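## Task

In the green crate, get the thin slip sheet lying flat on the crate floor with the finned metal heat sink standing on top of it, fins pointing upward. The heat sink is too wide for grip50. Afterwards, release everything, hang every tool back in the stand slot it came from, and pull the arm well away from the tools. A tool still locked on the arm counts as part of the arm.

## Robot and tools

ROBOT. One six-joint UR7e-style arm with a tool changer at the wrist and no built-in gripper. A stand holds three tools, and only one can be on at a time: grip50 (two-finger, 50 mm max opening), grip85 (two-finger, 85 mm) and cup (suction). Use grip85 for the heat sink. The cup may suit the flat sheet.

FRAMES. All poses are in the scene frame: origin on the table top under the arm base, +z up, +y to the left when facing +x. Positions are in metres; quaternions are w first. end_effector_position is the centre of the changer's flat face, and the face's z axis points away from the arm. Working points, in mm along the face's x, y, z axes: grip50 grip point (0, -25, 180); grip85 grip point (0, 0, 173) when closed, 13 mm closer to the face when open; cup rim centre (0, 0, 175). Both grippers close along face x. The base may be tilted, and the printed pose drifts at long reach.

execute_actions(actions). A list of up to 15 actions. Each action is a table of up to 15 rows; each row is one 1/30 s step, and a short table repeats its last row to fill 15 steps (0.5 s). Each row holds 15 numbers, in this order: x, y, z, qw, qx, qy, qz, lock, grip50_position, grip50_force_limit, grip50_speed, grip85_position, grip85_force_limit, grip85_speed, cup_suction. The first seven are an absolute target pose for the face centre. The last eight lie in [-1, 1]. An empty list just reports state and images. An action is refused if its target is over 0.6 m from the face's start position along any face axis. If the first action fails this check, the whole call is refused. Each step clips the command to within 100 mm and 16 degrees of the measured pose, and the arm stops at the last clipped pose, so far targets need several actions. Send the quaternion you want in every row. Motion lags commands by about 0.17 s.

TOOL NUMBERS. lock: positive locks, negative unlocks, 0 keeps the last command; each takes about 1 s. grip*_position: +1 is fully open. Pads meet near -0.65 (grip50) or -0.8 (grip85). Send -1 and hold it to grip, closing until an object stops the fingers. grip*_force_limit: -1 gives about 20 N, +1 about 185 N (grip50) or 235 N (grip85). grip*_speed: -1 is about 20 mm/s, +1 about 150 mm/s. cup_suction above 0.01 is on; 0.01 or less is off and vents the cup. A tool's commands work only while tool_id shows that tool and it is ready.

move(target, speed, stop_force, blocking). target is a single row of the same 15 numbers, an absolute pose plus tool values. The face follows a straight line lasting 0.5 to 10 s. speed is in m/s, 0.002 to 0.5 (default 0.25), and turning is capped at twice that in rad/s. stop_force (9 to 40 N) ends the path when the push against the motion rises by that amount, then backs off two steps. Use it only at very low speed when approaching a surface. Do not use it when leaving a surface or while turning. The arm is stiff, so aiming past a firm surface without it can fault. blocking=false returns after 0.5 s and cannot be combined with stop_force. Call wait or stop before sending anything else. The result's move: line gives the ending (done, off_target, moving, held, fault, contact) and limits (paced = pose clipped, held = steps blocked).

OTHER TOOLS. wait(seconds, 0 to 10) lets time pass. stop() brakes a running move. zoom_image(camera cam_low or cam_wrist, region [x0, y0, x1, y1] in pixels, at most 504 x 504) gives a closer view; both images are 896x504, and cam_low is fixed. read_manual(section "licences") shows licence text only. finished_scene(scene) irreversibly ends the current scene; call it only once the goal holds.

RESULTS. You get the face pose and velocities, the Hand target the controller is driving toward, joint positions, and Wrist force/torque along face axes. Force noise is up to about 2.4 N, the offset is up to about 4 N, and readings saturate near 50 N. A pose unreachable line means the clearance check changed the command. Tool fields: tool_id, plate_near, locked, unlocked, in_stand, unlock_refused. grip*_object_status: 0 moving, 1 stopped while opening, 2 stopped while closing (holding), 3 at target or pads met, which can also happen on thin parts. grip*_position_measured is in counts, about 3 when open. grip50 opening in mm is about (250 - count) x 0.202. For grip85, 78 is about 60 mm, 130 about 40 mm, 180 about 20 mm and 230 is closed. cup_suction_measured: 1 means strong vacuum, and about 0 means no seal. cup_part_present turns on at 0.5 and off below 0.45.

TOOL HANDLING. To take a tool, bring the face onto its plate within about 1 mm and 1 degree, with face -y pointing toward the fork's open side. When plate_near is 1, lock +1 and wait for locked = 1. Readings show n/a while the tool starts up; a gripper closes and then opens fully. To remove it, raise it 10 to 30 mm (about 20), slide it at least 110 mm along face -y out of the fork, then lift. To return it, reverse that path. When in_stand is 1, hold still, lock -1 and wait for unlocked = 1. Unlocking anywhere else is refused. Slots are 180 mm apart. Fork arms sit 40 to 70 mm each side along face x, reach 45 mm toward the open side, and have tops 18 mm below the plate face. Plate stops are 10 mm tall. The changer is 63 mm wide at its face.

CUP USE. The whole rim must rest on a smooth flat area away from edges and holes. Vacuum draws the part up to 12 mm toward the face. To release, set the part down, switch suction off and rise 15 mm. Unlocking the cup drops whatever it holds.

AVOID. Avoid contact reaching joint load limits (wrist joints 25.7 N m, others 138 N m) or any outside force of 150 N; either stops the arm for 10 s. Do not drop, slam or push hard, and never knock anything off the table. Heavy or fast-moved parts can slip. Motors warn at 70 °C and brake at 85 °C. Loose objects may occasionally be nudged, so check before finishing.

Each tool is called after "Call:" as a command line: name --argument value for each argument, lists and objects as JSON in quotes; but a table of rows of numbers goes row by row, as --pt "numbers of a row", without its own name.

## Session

Call:
execute_actions --actions '[]'

Scene clock: 0.00 s.
end_effector_position=(+0.4307, -0.0128, +0.3547) locked=0 unlocked=1 plate_near=0 in_stand=0 unlock_refused=0 tool_id=none grip50_position_measured=n/a grip50_object_status=n/a grip85_position_measured=n/a grip85_object_status=n/a cup_suction_measured=n/a cup_part_present=n/a end_effector_quat_wxyz=(-0.006, +0.715, +0.699, +0.003) end_effector_velocity=(+0.000, -0.000, -0.001) end_effector_angular_velocity=(+0.001, +0.003, -0.002)
Joint positions: [-0.316 -1.724  2.042 -1.891 -1.569 -1.886]
Joint velocities: [-0.001  0.003 -0.     0.001 -0.     0.001]
Wrist force (N, on the end effector, along its own x y z axes, offset not removed): no reading
Wrist torque (N m, same axes, about the end effector's origin, offset not removed): no reading
Hand target: +0.431, -0.013, +0.355; -0.006, +0.715, +0.699, +0.003
camera_calibration (this result's frames):
cam_wrist: T_world_to_cam=[[-0.0183436, 0.999751, -0.0127302, 0.0148495], [0.951246, 0.0213715, 0.30769, -0.461162], [0.307886, -0.00646538, -0.951401, 0.24979], [0, 0, 0, 1]] pos_world=[0.362045, -0.00337505, 0.379735]

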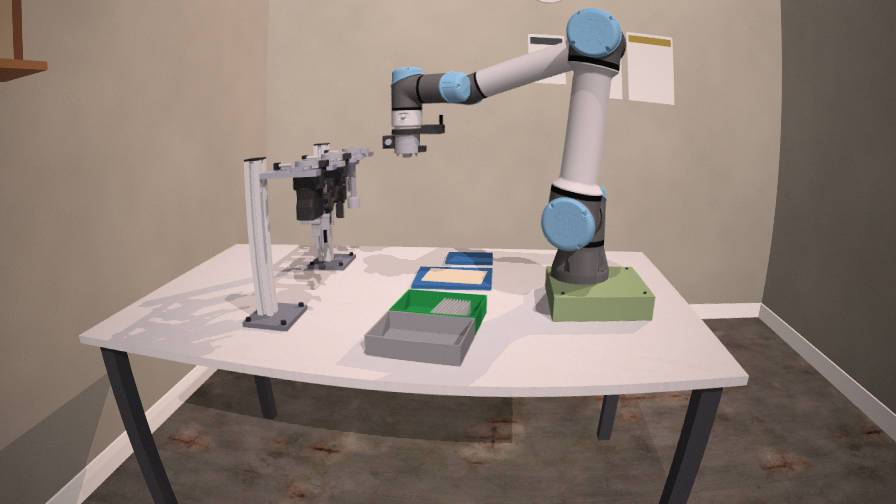

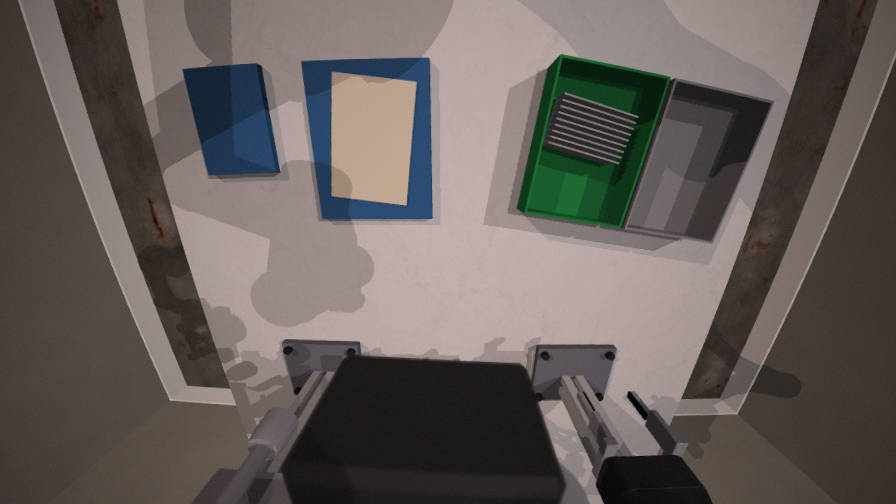

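Call:
move --target '[0.50,-0.012,0.39,0,0.7071,0.7071,0,0,1,0,0,1,0,0,0]'

Call:
move --target '[0.626,-0.012,0.39,0,0.7071,0.7071,0,0,1,0,0,1,0,0,0]' --speed 0.1

Scene clock: 3.50 s.
end_effector_position=(+0.4998, -0.0120, +0.3900) locked=0 unlocked=1 plate_near=0 in_stand=0 unlock_refused=0 tool_id=none grip50_position_measured=n/a grip50_object_status=n/a grip85_position_measured=n/a grip85_object_status=n/a cup_suction_measured=n/a cup_part_present=n/a end_effector_quat_wxyz=(-0.000, +0.707, +0.707, +0.000) end_effector_velocity=(+0.002, +0.001, +0.002) end_effector_angular_velocity=(-0.001, -0.002, +0.001)
Joint positions: [-0.263 -1.576  1.815 -1.819 -1.58  -1.855]
Joint velocities: [ 0.002  0.002 -0.006  0.002 -0.     0.001]
Wrist force (N, on the end effector, along its own x y z axes, offset not removed): [-0.6 -1.4 -2.9]
Wrist torque (N m, same axes, about the end effector's origin, offset not removed): [-0.02 0.03 -0.19]
Hand target: +0.500, -0.012, +0.390; -0.000, +0.707, +0.707, +0.000
Off the commanded pose: 0.000 m, 0 deg.
move: done
camera_calibration (this result's frames):
cam_wrist: T_world_to_cam=[[-0.042023, 0.998812, -0.0246726, 0.0322822], [0.949233, 0.0476181, 0.310949, -0.537754], [0.311755, -0.010353, -0.950106, 0.259615], [0, 0, 0, 1]] pos_world=[0.430874, -0.00394924, 0.414673]

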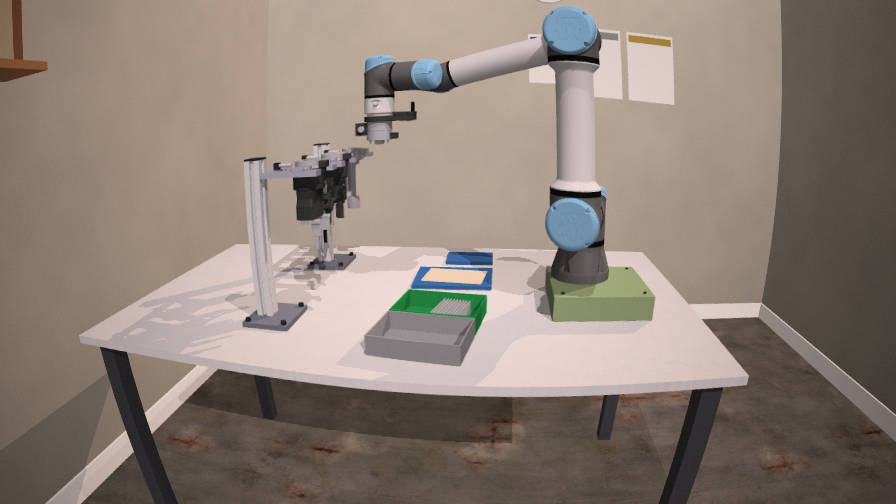

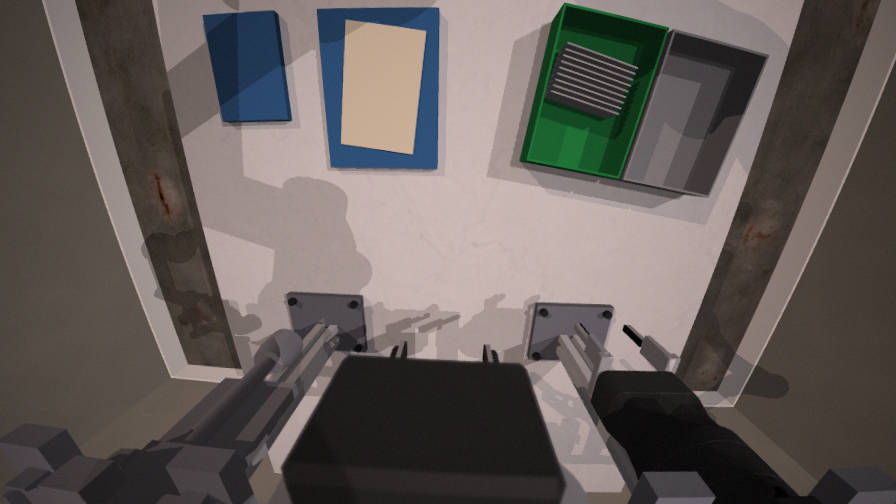

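Scene clock: 5.23 s.
end_effector_position=(+0.6258, -0.0121, +0.3902) locked=0 unlocked=1 plate_near=0 in_stand=0 unlock_refused=0 tool_id=none grip50_position_measured=n/a grip50_object_status=n/a grip85_position_measured=n/a grip85_object_status=n/a cup_suction_measured=n/a cup_part_present=n/a end_effector_quat_wxyz=(-0.000, +0.707, +0.707, +0.000) end_effector_velocity=(+0.002, +0.000, +0.001) end_effector_angular_velocity=(+0.000, -0.002, +0.001)
Joint positions: [-0.204 -1.276  1.464 -1.768 -1.58  -1.797]
Joint velocities: [ 0.001  0.003 -0.006  0.002  0.    -0.   ]
Wrist force (N, on the end effector, along its own x y z axes, offset not removed): [-2.5 5.5 -0.9]
Wrist torque (N m, same axes, about the end effector's origin, offset not removed): [0.36 0.16 -0.04]
Hand target: +0.626, -0.012, +0.390; -0.000, +0.707, +0.707, +0.000
Off the commanded pose: 0.000 m, 0 deg.
move: done
camera_calibration (this result's frames):
cam_wrist: T_world_to_cam=[[-0.0420485, 0.99881, -0.0246903, 0.0376469], [0.949242, 0.0476475, 0.310916, -0.657429], [0.311722, -0.0103635, -0.950117, 0.220482], [0, 0, 0, 1]] pos_world=[0.556914, -0.00399229, 0.414818]

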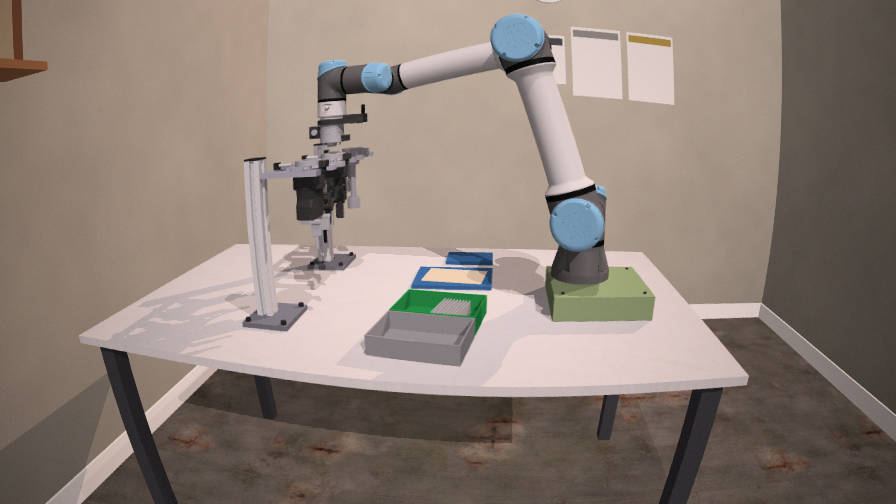

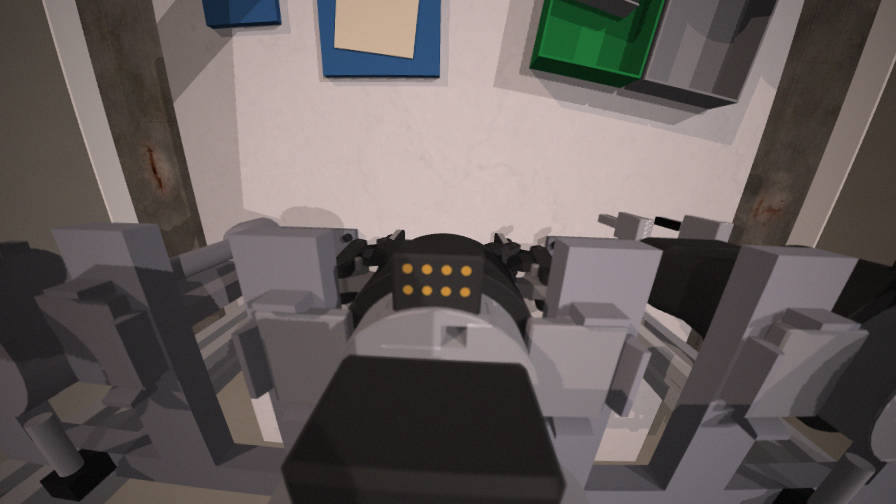

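Call:
move --target '[0.6235,-0.014,0.378,0,0.7027,0.7115,0,0,1,0,0,1,0,0,0]' --speed 0.03

Call:
move --target '[0.6235,-0.014,0.355,0,0.7027,0.7115,0,0,1,0,0,1,0,0,0]' --speed 0.006 --stop_force 12

Scene clock: 10.67 s.
end_effector_position=(+0.6235, -0.0140, +0.3782) locked=0 unlocked=1 plate_near=0 in_stand=0 unlock_refused=0 tool_id=none grip50_position_measured=n/a grip50_object_status=n/a grip85_position_measured=n/a grip85_object_status=n/a cup_suction_measured=n/a cup_part_present=n/a end_effector_quat_wxyz=(+0.000, +0.703, +0.711, -0.000) end_effector_velocity=(-0.001, +0.000, -0.001) end_effector_angular_velocity=(+0.001, -0.001, +0.001)
Joint positions: [-0.208 -1.276  1.495 -1.799 -1.58  -1.813]
Joint velocities: [-0.    -0.001  0.005 -0.004  0.001 -0.002]
Wrist force (N, on the end effector, along its own x y z axes, offset not removed): [-5.6 -1.3 -5.2]
Wrist torque (N m, same axes, about the end effector's origin, offset not removed): [0.06 0.43 0.05]
Hand target: +0.624, -0.014, +0.378; +0.000, +0.703, +0.711, -0.000
Off the commanded pose: 0.000 m, 0 deg.
move: done
camera_calibration (this result's frames):
cam_wrist: T_world_to_cam=[[-0.0543027, 0.998216, -0.0248389, 0.0468491], [0.948585, 0.0593393, 0.310911, -0.650854], [0.31183, -0.0066785, -0.950114, 0.209772], [0, 0, 0, 1]] pos_world=[0.554521, -0.00674327, 0.402829]

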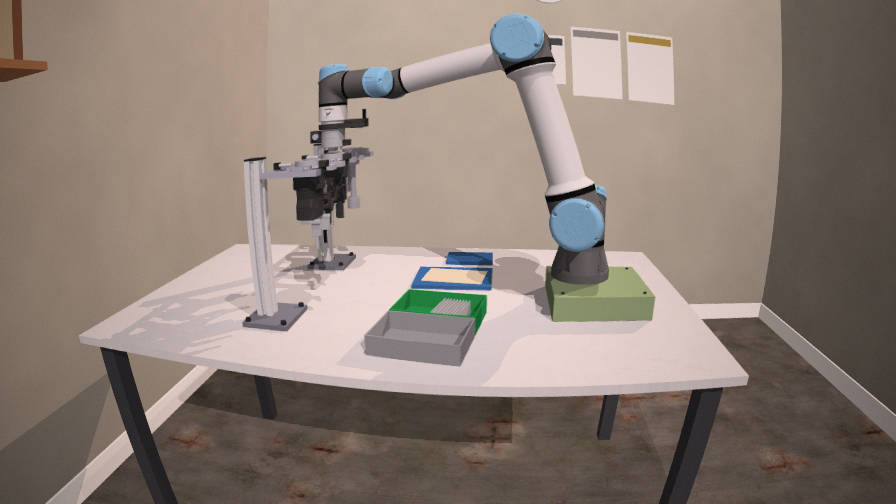

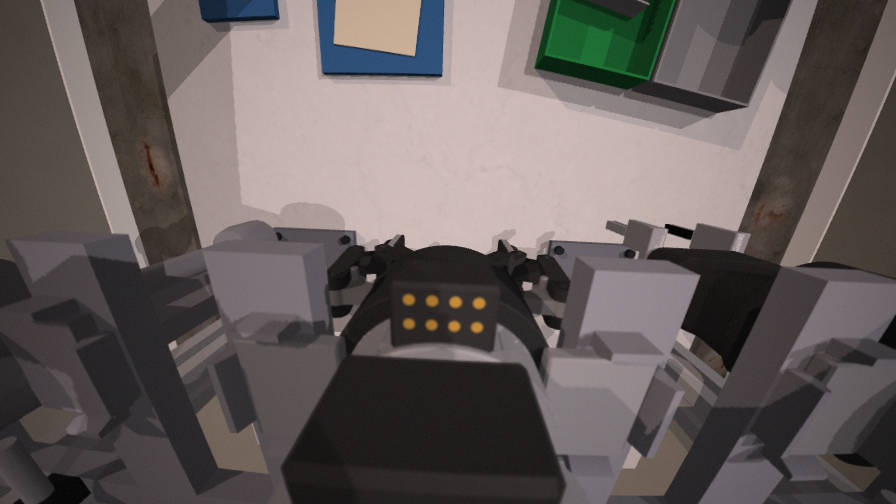

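Scene clock: 13.87 s.
end_effector_position=(+0.6236, -0.0140, +0.3612) locked=0 unlocked=1 plate_near=1 in_stand=1 unlock_refused=0 tool_id=none grip50_position_measured=n/a grip50_object_status=n/a grip85_position_measured=n/a grip85_object_status=n/a cup_suction_measured=n/a cup_part_present=n/a end_effector_quat_wxyz=(+0.000, +0.703, +0.711, +0.000) end_effector_velocity=(-0.000, +0.000, +0.001) end_effector_angular_velocity=(+0.002, +0.004, +0.001)
Joint positions: [-0.208 -1.266  1.527 -1.84  -1.58  -1.814]
Joint velocities: [ 0.    -0.    -0.003  0.008  0.001 -0.   ]
Wrist force (N, on the end effector, along its own x y z axes, offset not removed): [-1.5 0.9 -29.6]
Wrist torque (N m, same axes, about the end effector's origin, offset not removed): [-0.81 0.38 0.05]
Hand target: +0.624, -0.014, +0.361; +0.000, +0.703, +0.711, +0.000
Off the commanded pose: 0.006 m, 0 deg.
move: contact
camera_calibration (this result's frames):
cam_wrist: T_world_to_cam=[[-0.0544311, 0.998207, -0.0249073, 0.0465686], [0.948506, 0.0594841, 0.311123, -0.645615], [0.312047, -0.00668994, -0.950043, 0.193449], [0, 0, 0, 1]] pos_world=[0.55454, -0.00678709, 0.38581]

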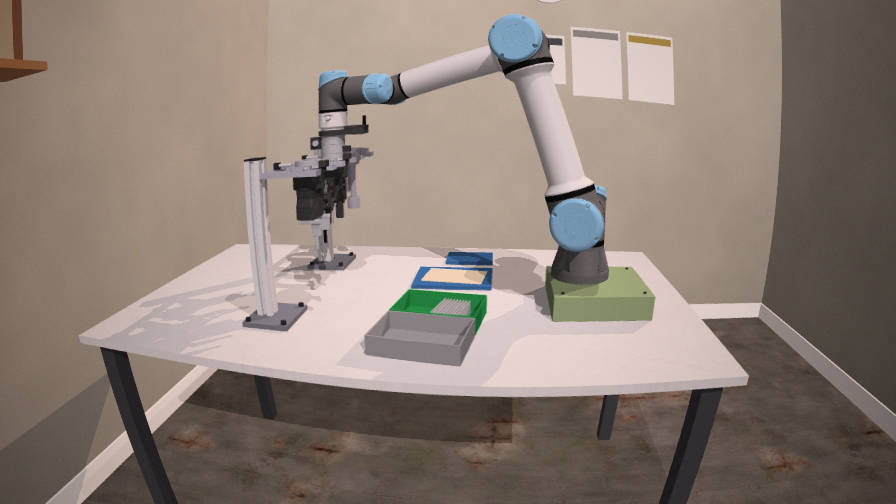

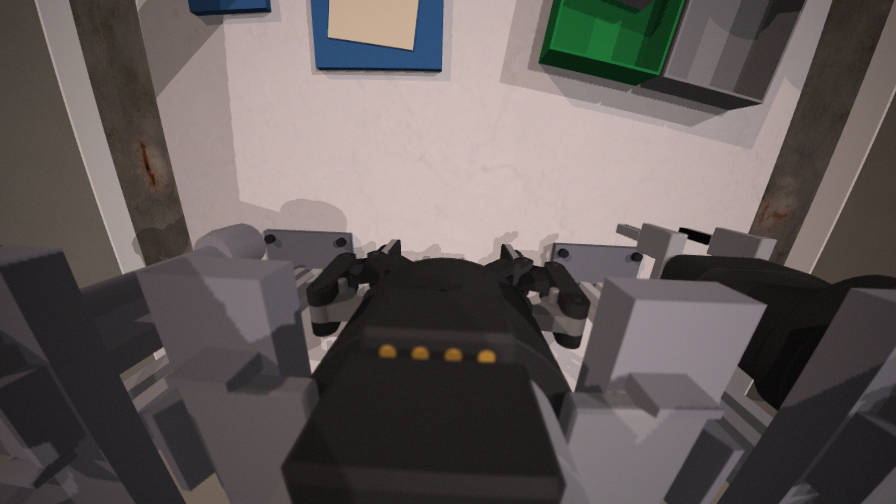

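Call:
execute_actions --actions '[[[0.6235,-0.014,0.3615,0,0.7027,0.7115,0,1,1,0,0,1,0,0,0]],[[0.6235,-0.014,0.3615,0,0.7027,0.7115,0,1,1,0,0,1,0,0,0]],[[0.6235,-0.014,0.3615,0,0.7027,0.7115,0,1,1,0,0,1,0,0,0]]]'

Call:
move --target '[0.6235,-0.014,0.381,0,0.7027,0.7115,0,0,1,0,0,1,0,0,0]' --speed 0.03

Call:
move --target '[0.4935,-0.0156,0.381,0,0.7027,0.7115,0,0,1,0,0,1,0,0,0]' --speed 0.08

Call:
move --target '[0.31,0.10,0.36,0,1,0,0,0,1,0,0,1,0,0,0]'

Scene clock: 22.10 s.
end_effector_position=(+0.6235, -0.0140, +0.3616) locked=1 unlocked=0 plate_near=1 in_stand=1 unlock_refused=0 tool_id=grip85 grip50_position_measured=n/a grip50_object_status=n/a grip85_position_measured=n/a grip85_object_status=n/a cup_suction_measured=n/a cup_part_present=n/a end_effector_quat_wxyz=(+0.000, +0.703, +0.711, +0.000) end_effector_velocity=(-0.000, +0.001, +0.001) end_effector_angular_velocity=(-0.001, -0.001, +0.001)
Joint positions: [-0.208 -1.266  1.526 -1.839 -1.58  -1.814]
Joint velocities: [ 0.001 -0.002  0.    -0.    -0.     0.   ]
Wrist force (N, on the end effector, along its own x y z axes, offset not removed): [-3.5 -0.1 -15.1]
Wrist torque (N m, same axes, about the end effector's origin, offset not removed): [-0.39 1.09 0.10]
Hand target: +0.624, -0.014, +0.362; -0.000, +0.703, +0.711, -0.000
Off the commanded pose: 0.000 m, 0 deg.
camera_calibration (this result's frames):
cam_wrist: T_world_to_cam=[[-0.0544864, 0.998205, -0.0248618, 0.0465761], [0.948552, 0.0595215, 0.310976, -0.645648], [0.311898, -0.00663877, -0.950092, 0.193953], [0, 0, 0, 1]] pos_world=[0.554475, -0.00677496, 0.386212]

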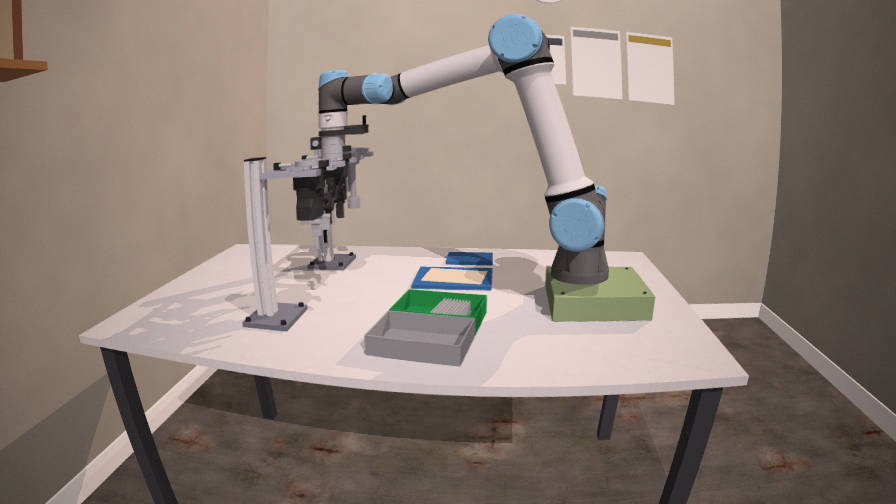

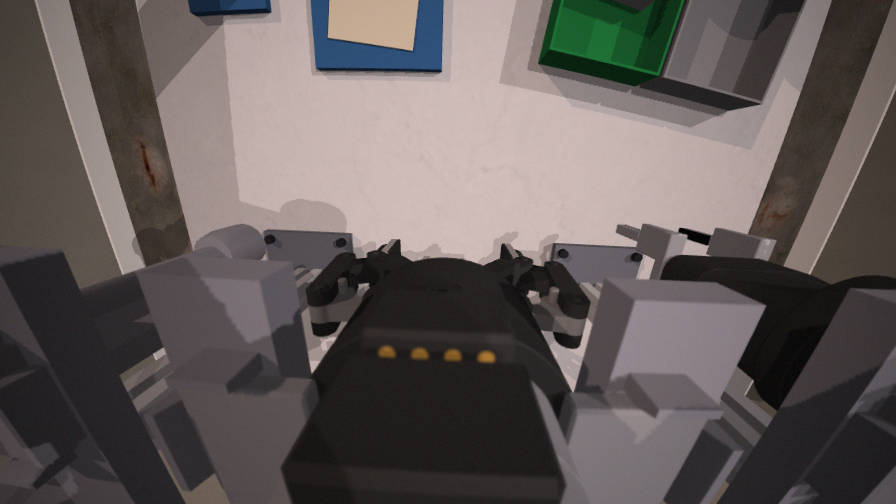

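Scene clock: 23.07 s.
end_effector_position=(+0.6235, -0.0140, +0.3809) locked=1 unlocked=0 plate_near=1 in_stand=0 unlock_refused=0 tool_id=grip85 grip50_position_measured=n/a grip50_object_status=n/a grip85_position_measured=n/a grip85_object_status=n/a cup_suction_measured=n/a cup_part_present=n/a end_effector_quat_wxyz=(+0.000, +0.703, +0.711, -0.000) end_effector_velocity=(-0.000, +0.000, +0.001) end_effector_angular_velocity=(-0.000, +0.002, +0.001)
Joint positions: [-0.208 -1.277  1.49  -1.792 -1.58  -1.813]
Joint velocities: [ 0.001 -0.    -0.003  0.005 -0.001 -0.   ]
Wrist force (N, on the end effector, along its own x y z axes, offset not removed): [-3.6 2.1 -2.2]
Wrist torque (N m, same axes, about the end effector's origin, offset not removed): [0.18 0.22 -0.05]
Hand target: +0.623, -0.014, +0.381; +0.000, +0.703, +0.711, +0.000
Off the commanded pose: 0.000 m, 0 deg.
move: done
camera_calibration (this result's frames):
cam_wrist: T_world_to_cam=[[-0.0544719, 0.998206, -0.0248431, 0.0470452], [0.94857, 0.0595015, 0.310925, -0.651627], [0.311845, -0.0066288, -0.95011, 0.212333], [0, 0, 0, 1]] pos_world=[0.554462, -0.00678051, 0.405515]

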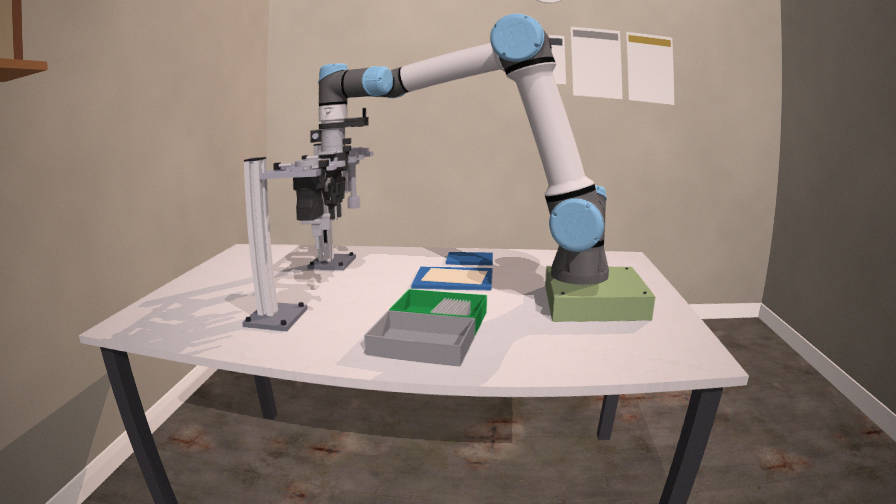

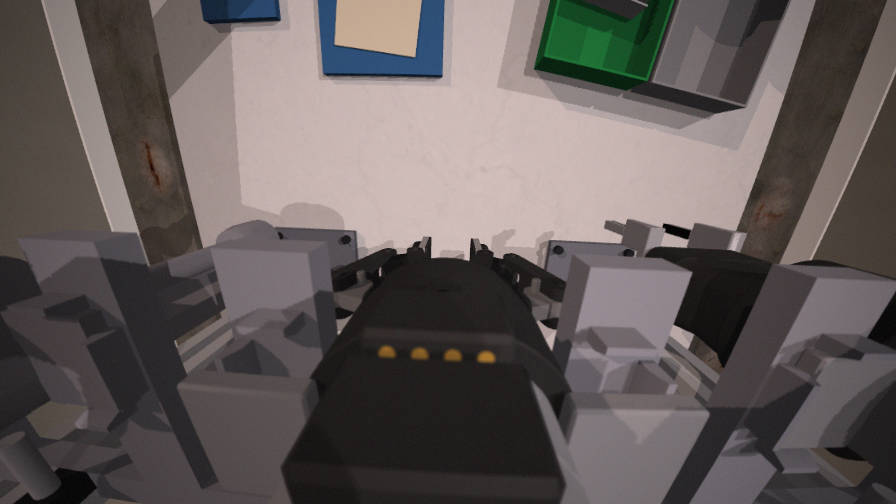

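Scene clock: 25.30 s.
end_effector_position=(+0.4935, -0.0155, +0.3808) locked=1 unlocked=0 plate_near=1 in_stand=0 unlock_refused=0 tool_id=grip85 grip50_position_measured=n/a grip50_object_status=n/a grip85_position_measured=3 grip85_object_status=3 cup_suction_measured=n/a cup_part_present=n/a end_effector_quat_wxyz=(+0.000, +0.703, +0.711, -0.000) end_effector_velocity=(-0.000, +0.000, +0.000) end_effector_angular_velocity=(+0.000, -0.000, +0.002)
Joint positions: [-0.273 -1.585  1.848 -1.843 -1.58  -1.879]
Joint velocities: [ 0.    -0.001  0.001 -0.     0.    -0.001]
Wrist force (N, on the end effector, along its own x y z axes, offset not removed): [-1.2 -1.9 -3.5]
Wrist torque (N m, same axes, about the end effector's origin, offset not removed): [-0.34 0.06 -0.13]
Hand target: +0.494, -0.016, +0.381; +0.000, +0.703, +0.711, -0.000
Off the commanded pose: 0.000 m, 0 deg.
move: done
camera_calibration (this result's frames):
cam_wrist: T_world_to_cam=[[-0.0544683, 0.998202, -0.0250175, 0.0415627], [0.948525, 0.0595534, 0.311052, -0.528296], [0.311983, -0.00678728, -0.950064, 0.252741], [0, 0, 0, 1]] pos_world=[0.424515, -0.00831079, 0.405487]

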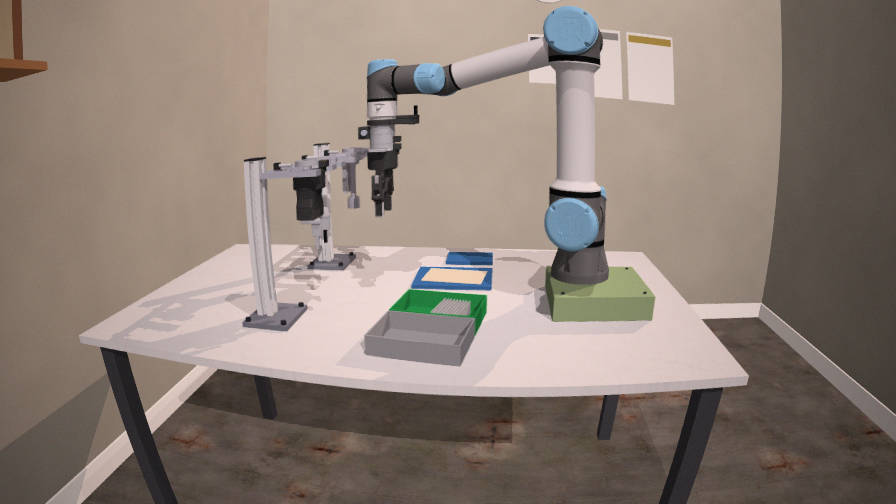

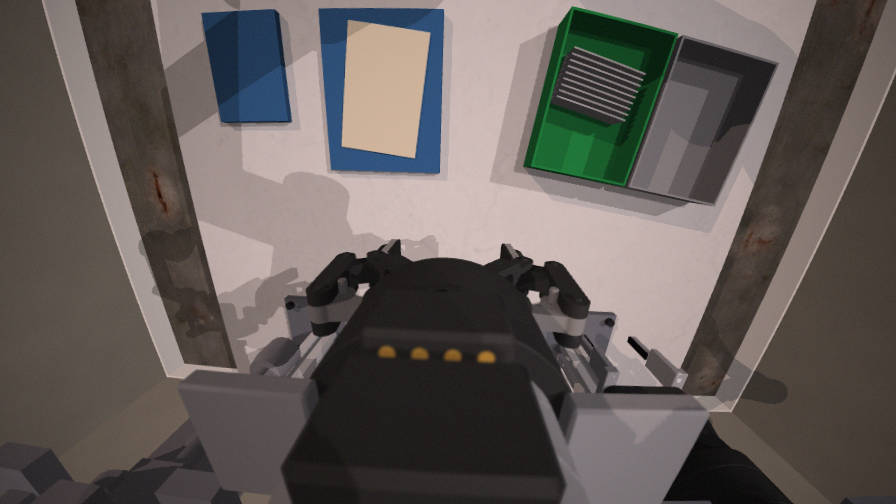

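Scene clock: 28.93 s.
end_effector_position=(+0.3101, +0.1000, +0.3598) locked=1 unlocked=0 plate_near=1 in_stand=0 unlock_refused=0 tool_id=grip85 grip50_position_measured=n/a grip50_object_status=n/a grip85_position_measured=3 grip85_object_status=3 cup_suction_measured=n/a cup_part_present=n/a end_effector_quat_wxyz=(-0.000, +1.000, +0.000, -0.000) end_effector_velocity=(-0.001, +0.001, +0.000) end_effector_angular_velocity=(-0.001, +0.000, -0.010)
Joint positions: [-0.071 -2.027  2.237 -1.788 -1.581 -0.094]
Joint velocities: [ 0.003 -0.002  0.001  0.001 -0.001  0.013]
Wrist force (N, on the end effector, along its own x y z axes, offset not removed): [-7.8 1.3 -2.8]
Wrist torque (N m, same axes, about the end effector's origin, offset not removed): [-0.01 0.61 -0.02]
Hand target: +0.310, +0.100, +0.360; -0.000, +1.000, +0.000, -0.000
Off the commanded pose: 0.000 m, 0 deg.
move: done
camera_calibration (this result's frames):
cam_wrist: T_world_to_cam=[[0.998765, 0.0429295, -0.0250034, -0.315403], [0.0485765, -0.949371, 0.310379, 0.0255815], [-0.010413, -0.311211, -0.950284, 0.421239], [0, 0, 0, 1]] pos_world=[0.318157, 0.168921, 0.384471]

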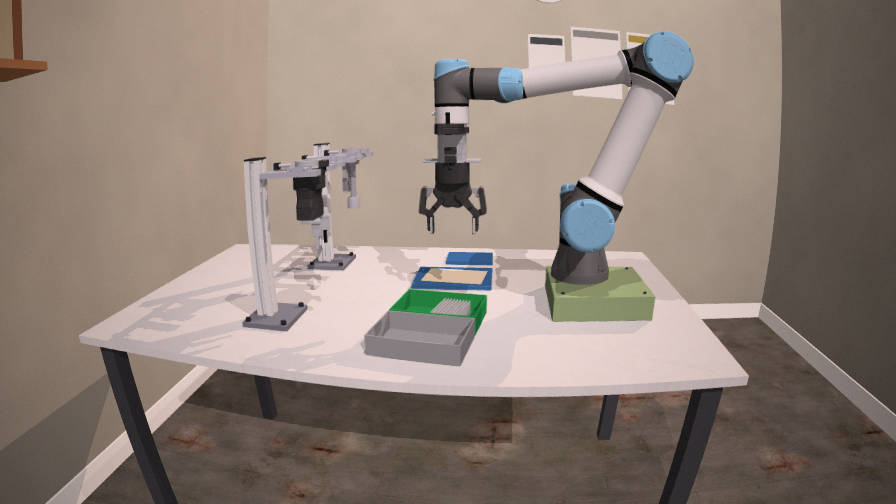

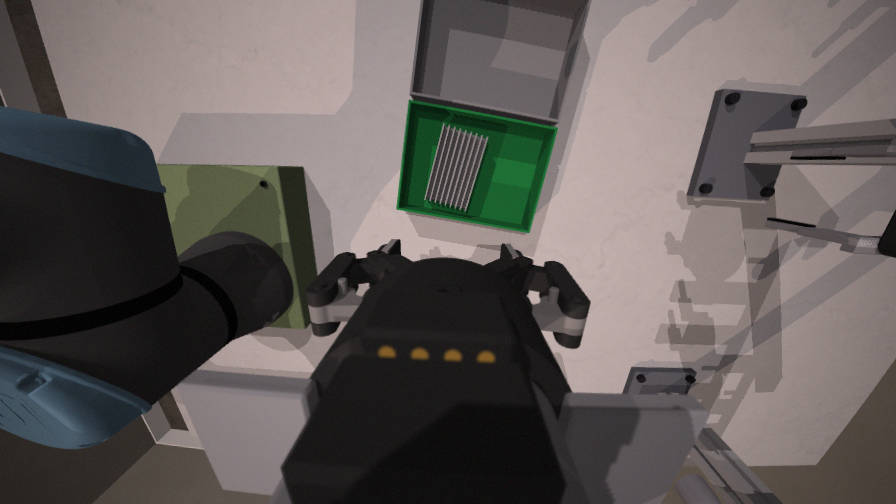

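Call:
move --target '[0.316,0.173,0.25,0,0.9945,-0.1045,0,0,1,0,0,1,0,0,0]' --speed 0.15

Scene clock: 32.93 s.
end_effector_position=(+0.3160, +0.1729, +0.2502) locked=1 unlocked=0 plate_near=1 in_stand=0 unlock_refused=0 tool_id=grip85 grip50_position_measured=n/a grip50_object_status=n/a grip85_position_measured=3 grip85_object_status=3 cup_suction_measured=n/a cup_part_present=n/a end_effector_quat_wxyz=(-0.000, +0.995, -0.104, -0.000) end_effector_velocity=(+0.001, +0.001, -0.002) end_effector_angular_velocity=(-0.001, -0.001, -0.003)
Joint positions: [ 0.156 -1.772  2.389 -2.191 -1.582  0.343]
Joint velocities: [ 0.003  0.007  0.    -0.008 -0.001  0.006]
Wrist force (N, on the end effector, along its own x y z axes, offset not removed): [1.3 0.9 -3.7]
Wrist torque (N m, same axes, about the end effector's origin, offset not removed): [0.05 -0.12 -0.04]
Hand target: +0.316, +0.173, +0.250; -0.000, +0.995, -0.105, -0.000
Off the commanded pose: 0.000 m, 0 deg.
move: done
camera_calibration (this result's frames):
cam_wrist: T_world_to_cam=[[0.985763, -0.166224, -0.0253244, -0.286753], [-0.150298, -0.93862, 0.31049, 0.189442], [-0.0753807, -0.302263, -0.950239, 0.358844], [0, 0, 0, 1]] pos_world=[0.338193, 0.238614, 0.274906]

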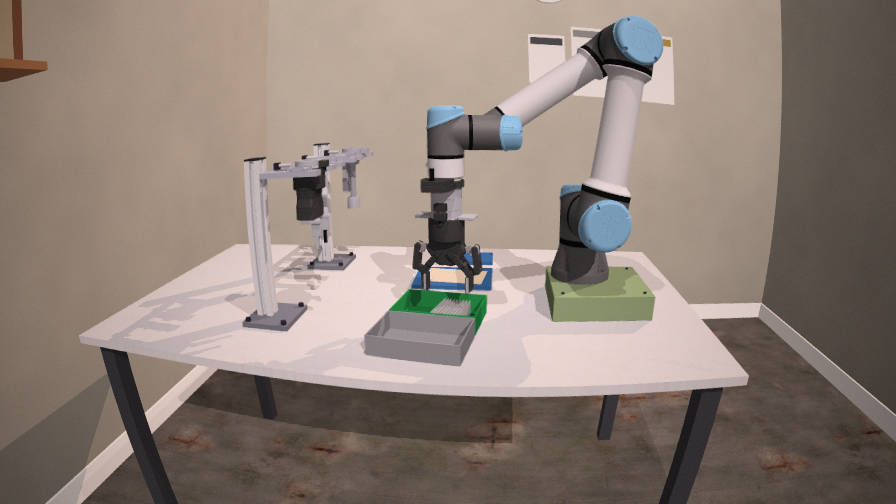

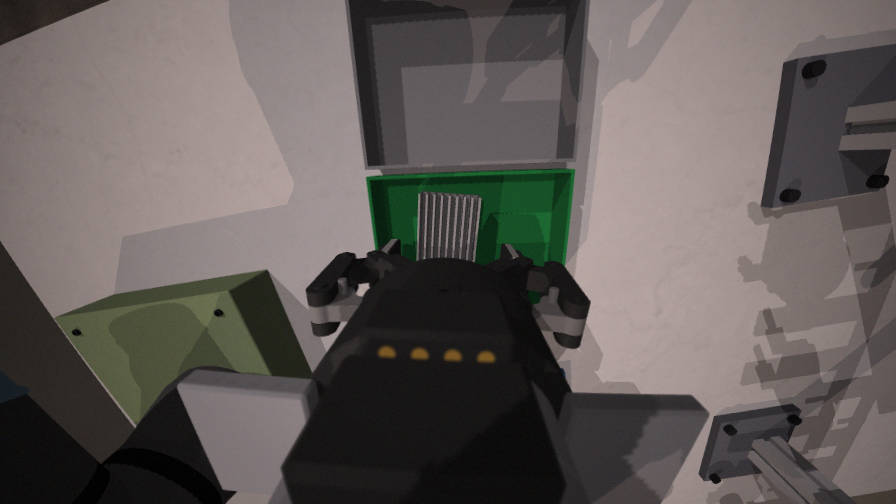

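Call:
move --target '[0.313,0.1735,0.25,0,0.9945,-0.1045,0,0,1,0,0,0.75,0,0,0]'

Call:
move --target '[0.313,0.1735,0.199,0,0.9945,-0.1045,0,0,1,0,0,0.75,0,0,0]' --speed 0.03 --stop_force 12

Call:
move --target '[0.313,0.1735,0.2,0,0.9945,-0.1045,0,0,1,0,0,-1,-0.3,-0.5,0]'

Scene clock: 36.73 s.
end_effector_position=(+0.3131, +0.1735, +0.2500) locked=1 unlocked=0 plate_near=1 in_stand=0 unlock_refused=0 tool_id=grip85 grip50_position_measured=n/a grip50_object_status=n/a grip85_position_measured=35 grip85_object_status=3 cup_suction_measured=n/a cup_part_present=n/a end_effector_quat_wxyz=(-0.000, +0.995, -0.105, -0.000) end_effector_velocity=(-0.001, +0.000, -0.000) end_effector_angular_velocity=(-0.000, +0.001, +0.000)
Joint positions: [ 0.159 -1.779  2.394 -2.191 -1.583  0.347]
Joint velocities: [ 0.001 -0.001  0.001  0.001 -0.     0.   ]
Wrist force (N, on the end effector, along its own x y z axes, offset not removed): [-1.0 -1.1 -3.4]
Wrist torque (N m, same axes, about the end effector's origin, offset not removed): [-0.01 0.14 0.09]
Hand target: +0.313, +0.174, +0.250; -0.000, +0.995, -0.105, -0.000
Off the commanded pose: 0.000 m, 0 deg.
move: done
camera_calibration (this result's frames):
cam_wrist: T_world_to_cam=[[0.985731, -0.166484, -0.0248423, -0.28385], [-0.150659, -0.938422, 0.310911, 0.189621], [-0.0750743, -0.302732, -0.950114, 0.35855], [0, 0, 0, 1]] pos_world=[0.335286, 0.239233, 0.274657]

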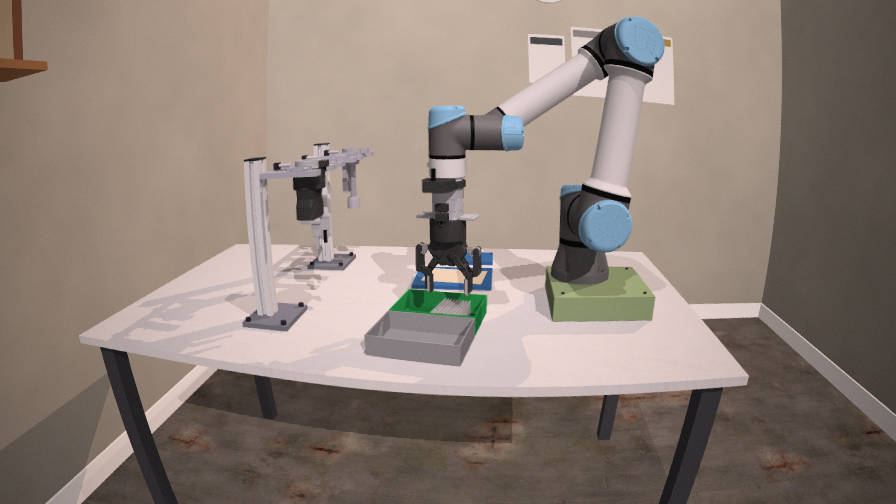

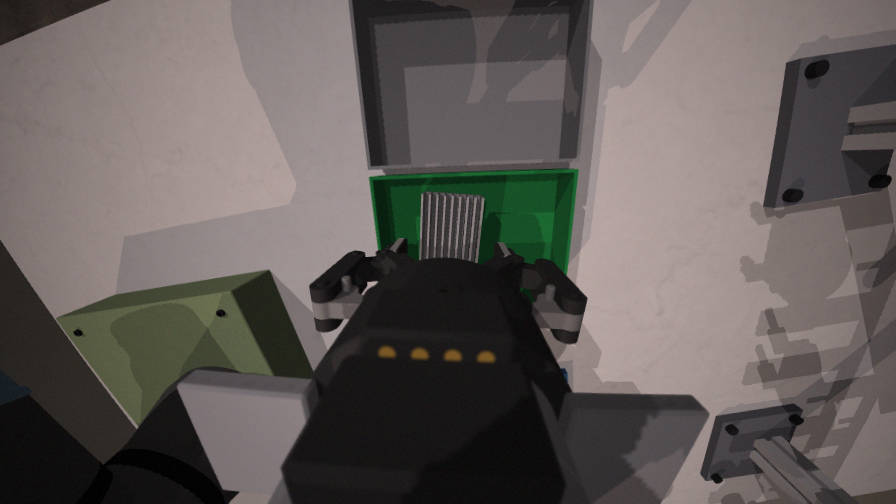

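Scene clock: 38.77 s.
end_effector_position=(+0.3130, +0.1735, +0.1992) locked=1 unlocked=0 plate_near=1 in_stand=0 unlock_refused=0 tool_id=grip85 grip50_position_measured=n/a grip50_object_status=n/a grip85_position_measured=35 grip85_object_status=3 cup_suction_measured=n/a cup_part_present=n/a end_effector_quat_wxyz=(+0.000, +0.995, -0.105, -0.000) end_effector_velocity=(+0.000, +0.000, -0.003) end_effector_angular_velocity=(+0.001, +0.003, +0.001)
Joint positions: [ 0.157 -1.658  2.471 -2.388 -1.583  0.345]
Joint velocities: [-0.     0.007  0.002 -0.007  0.001 -0.002]
Wrist force (N, on the end effector, along its own x y z axes, offset not removed): [-2.0 1.7 -2.1]
Wrist torque (N m, same axes, about the end effector's origin, offset not removed): [0.05 0.32 0.05]
Hand target: +0.313, +0.174, +0.199; +0.000, +0.995, -0.105, +0.000
Off the commanded pose: 0.000 m, 0 deg.
move: done
camera_calibration (this result's frames):
cam_wrist: T_world_to_cam=[[0.985731, -0.166487, -0.0248439, -0.285072], [-0.150659, -0.938417, 0.310926, 0.205419], [-0.075079, -0.302747, -0.950109, 0.310271], [0, 0, 0, 1]] pos_world=[0.335248, 0.239242, 0.223839]

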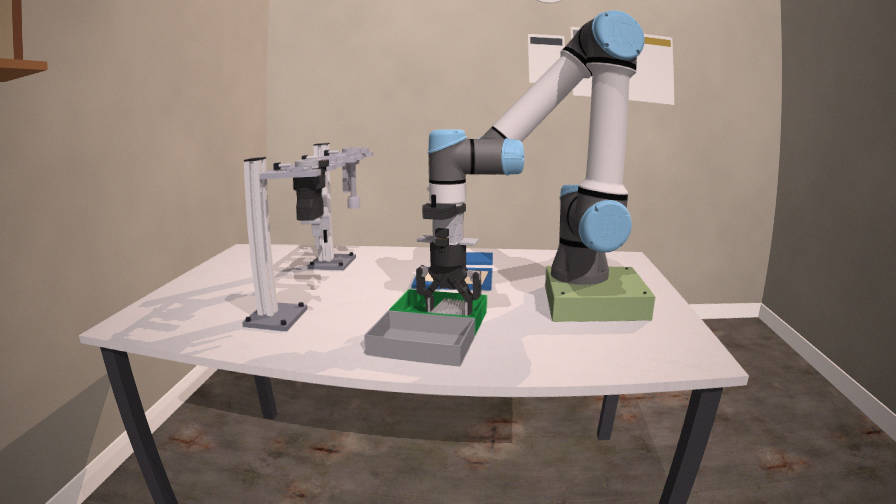

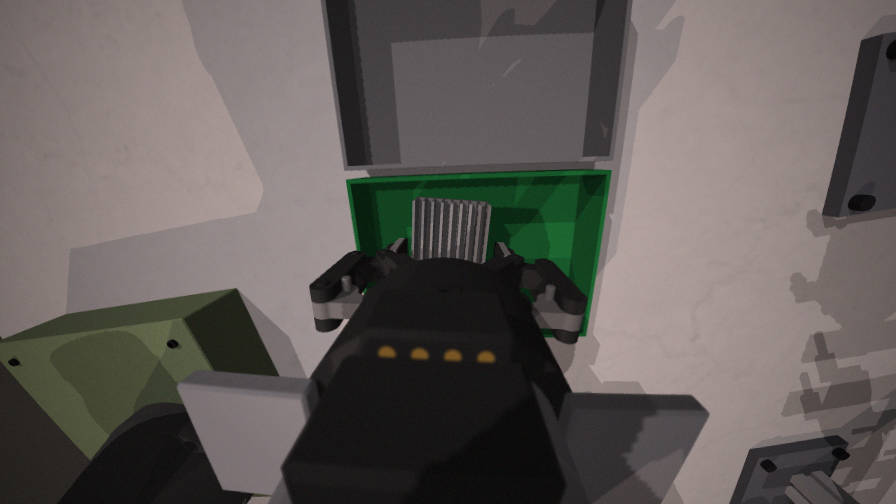

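Scene clock: 39.47 s.
end_effector_position=(+0.3130, +0.1735, +0.2000) locked=1 unlocked=0 plate_near=1 in_stand=0 unlock_refused=0 tool_id=grip85 grip50_position_measured=n/a grip50_object_status=n/a grip85_position_measured=80 grip85_object_status=2 cup_suction_measured=n/a cup_part_present=n/a end_effector_quat_wxyz=(+0.000, +0.995, -0.105, -0.000) end_effector_velocity=(+0.000, -0.000, +0.001) end_effector_angular_velocity=(+0.000, -0.002, -0.001)
Joint positions: [ 0.157 -1.661  2.47  -2.384 -1.583  0.345]
Joint velocities: [-0.    -0.002 -0.     0.001  0.     0.   ]
Wrist force (N, on the end effector, along its own x y z axes, offset not removed): [-1.6 -1.0 -0.9]
Wrist torque (N m, same axes, about the end effector's origin, offset not removed): [-0.19 0.10 0.10]
Hand target: +0.313, +0.173, +0.200; -0.000, +0.995, -0.105, +0.000
Off the commanded pose: 0.000 m, 0 deg.
move: done
camera_calibration (this result's frames):
cam_wrist: T_world_to_cam=[[0.985728, -0.166486, -0.0249525, -0.284993], [-0.150623, -0.938413, 0.310957, 0.205141], [-0.0751857, -0.302761, -0.950096, 0.311029], [0, 0, 0, 1]] pos_world=[0.335209, 0.239227, 0.224606]

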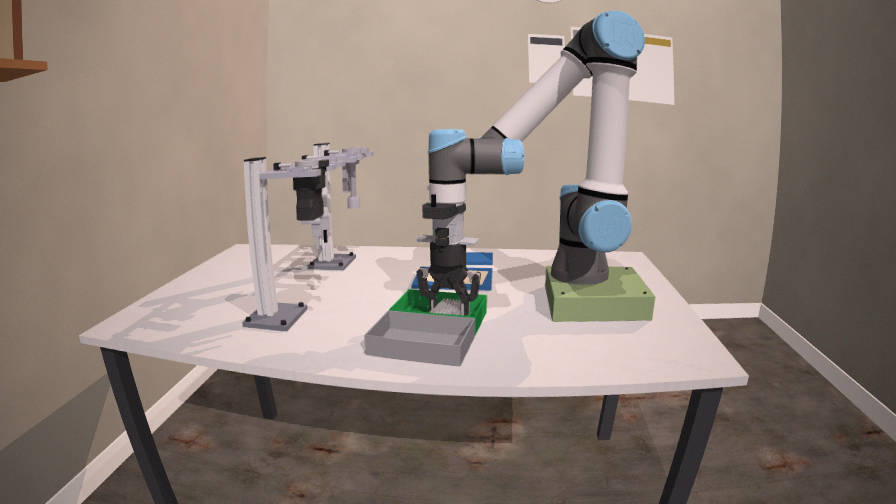

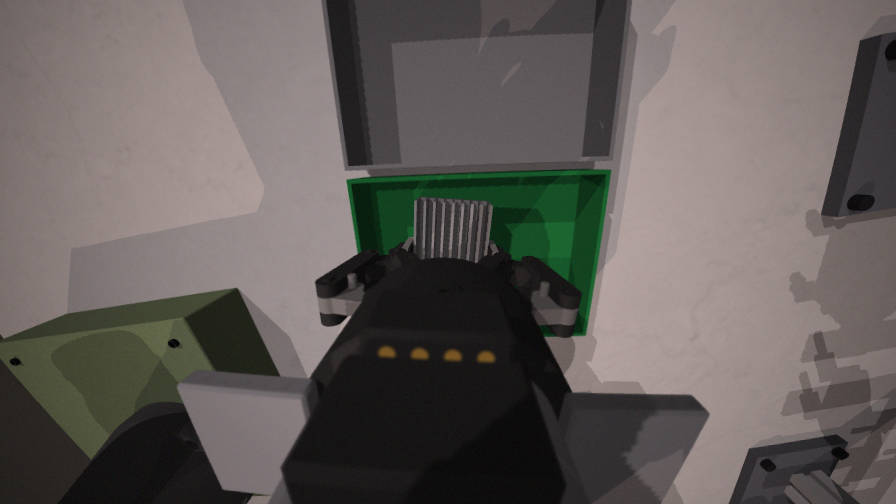

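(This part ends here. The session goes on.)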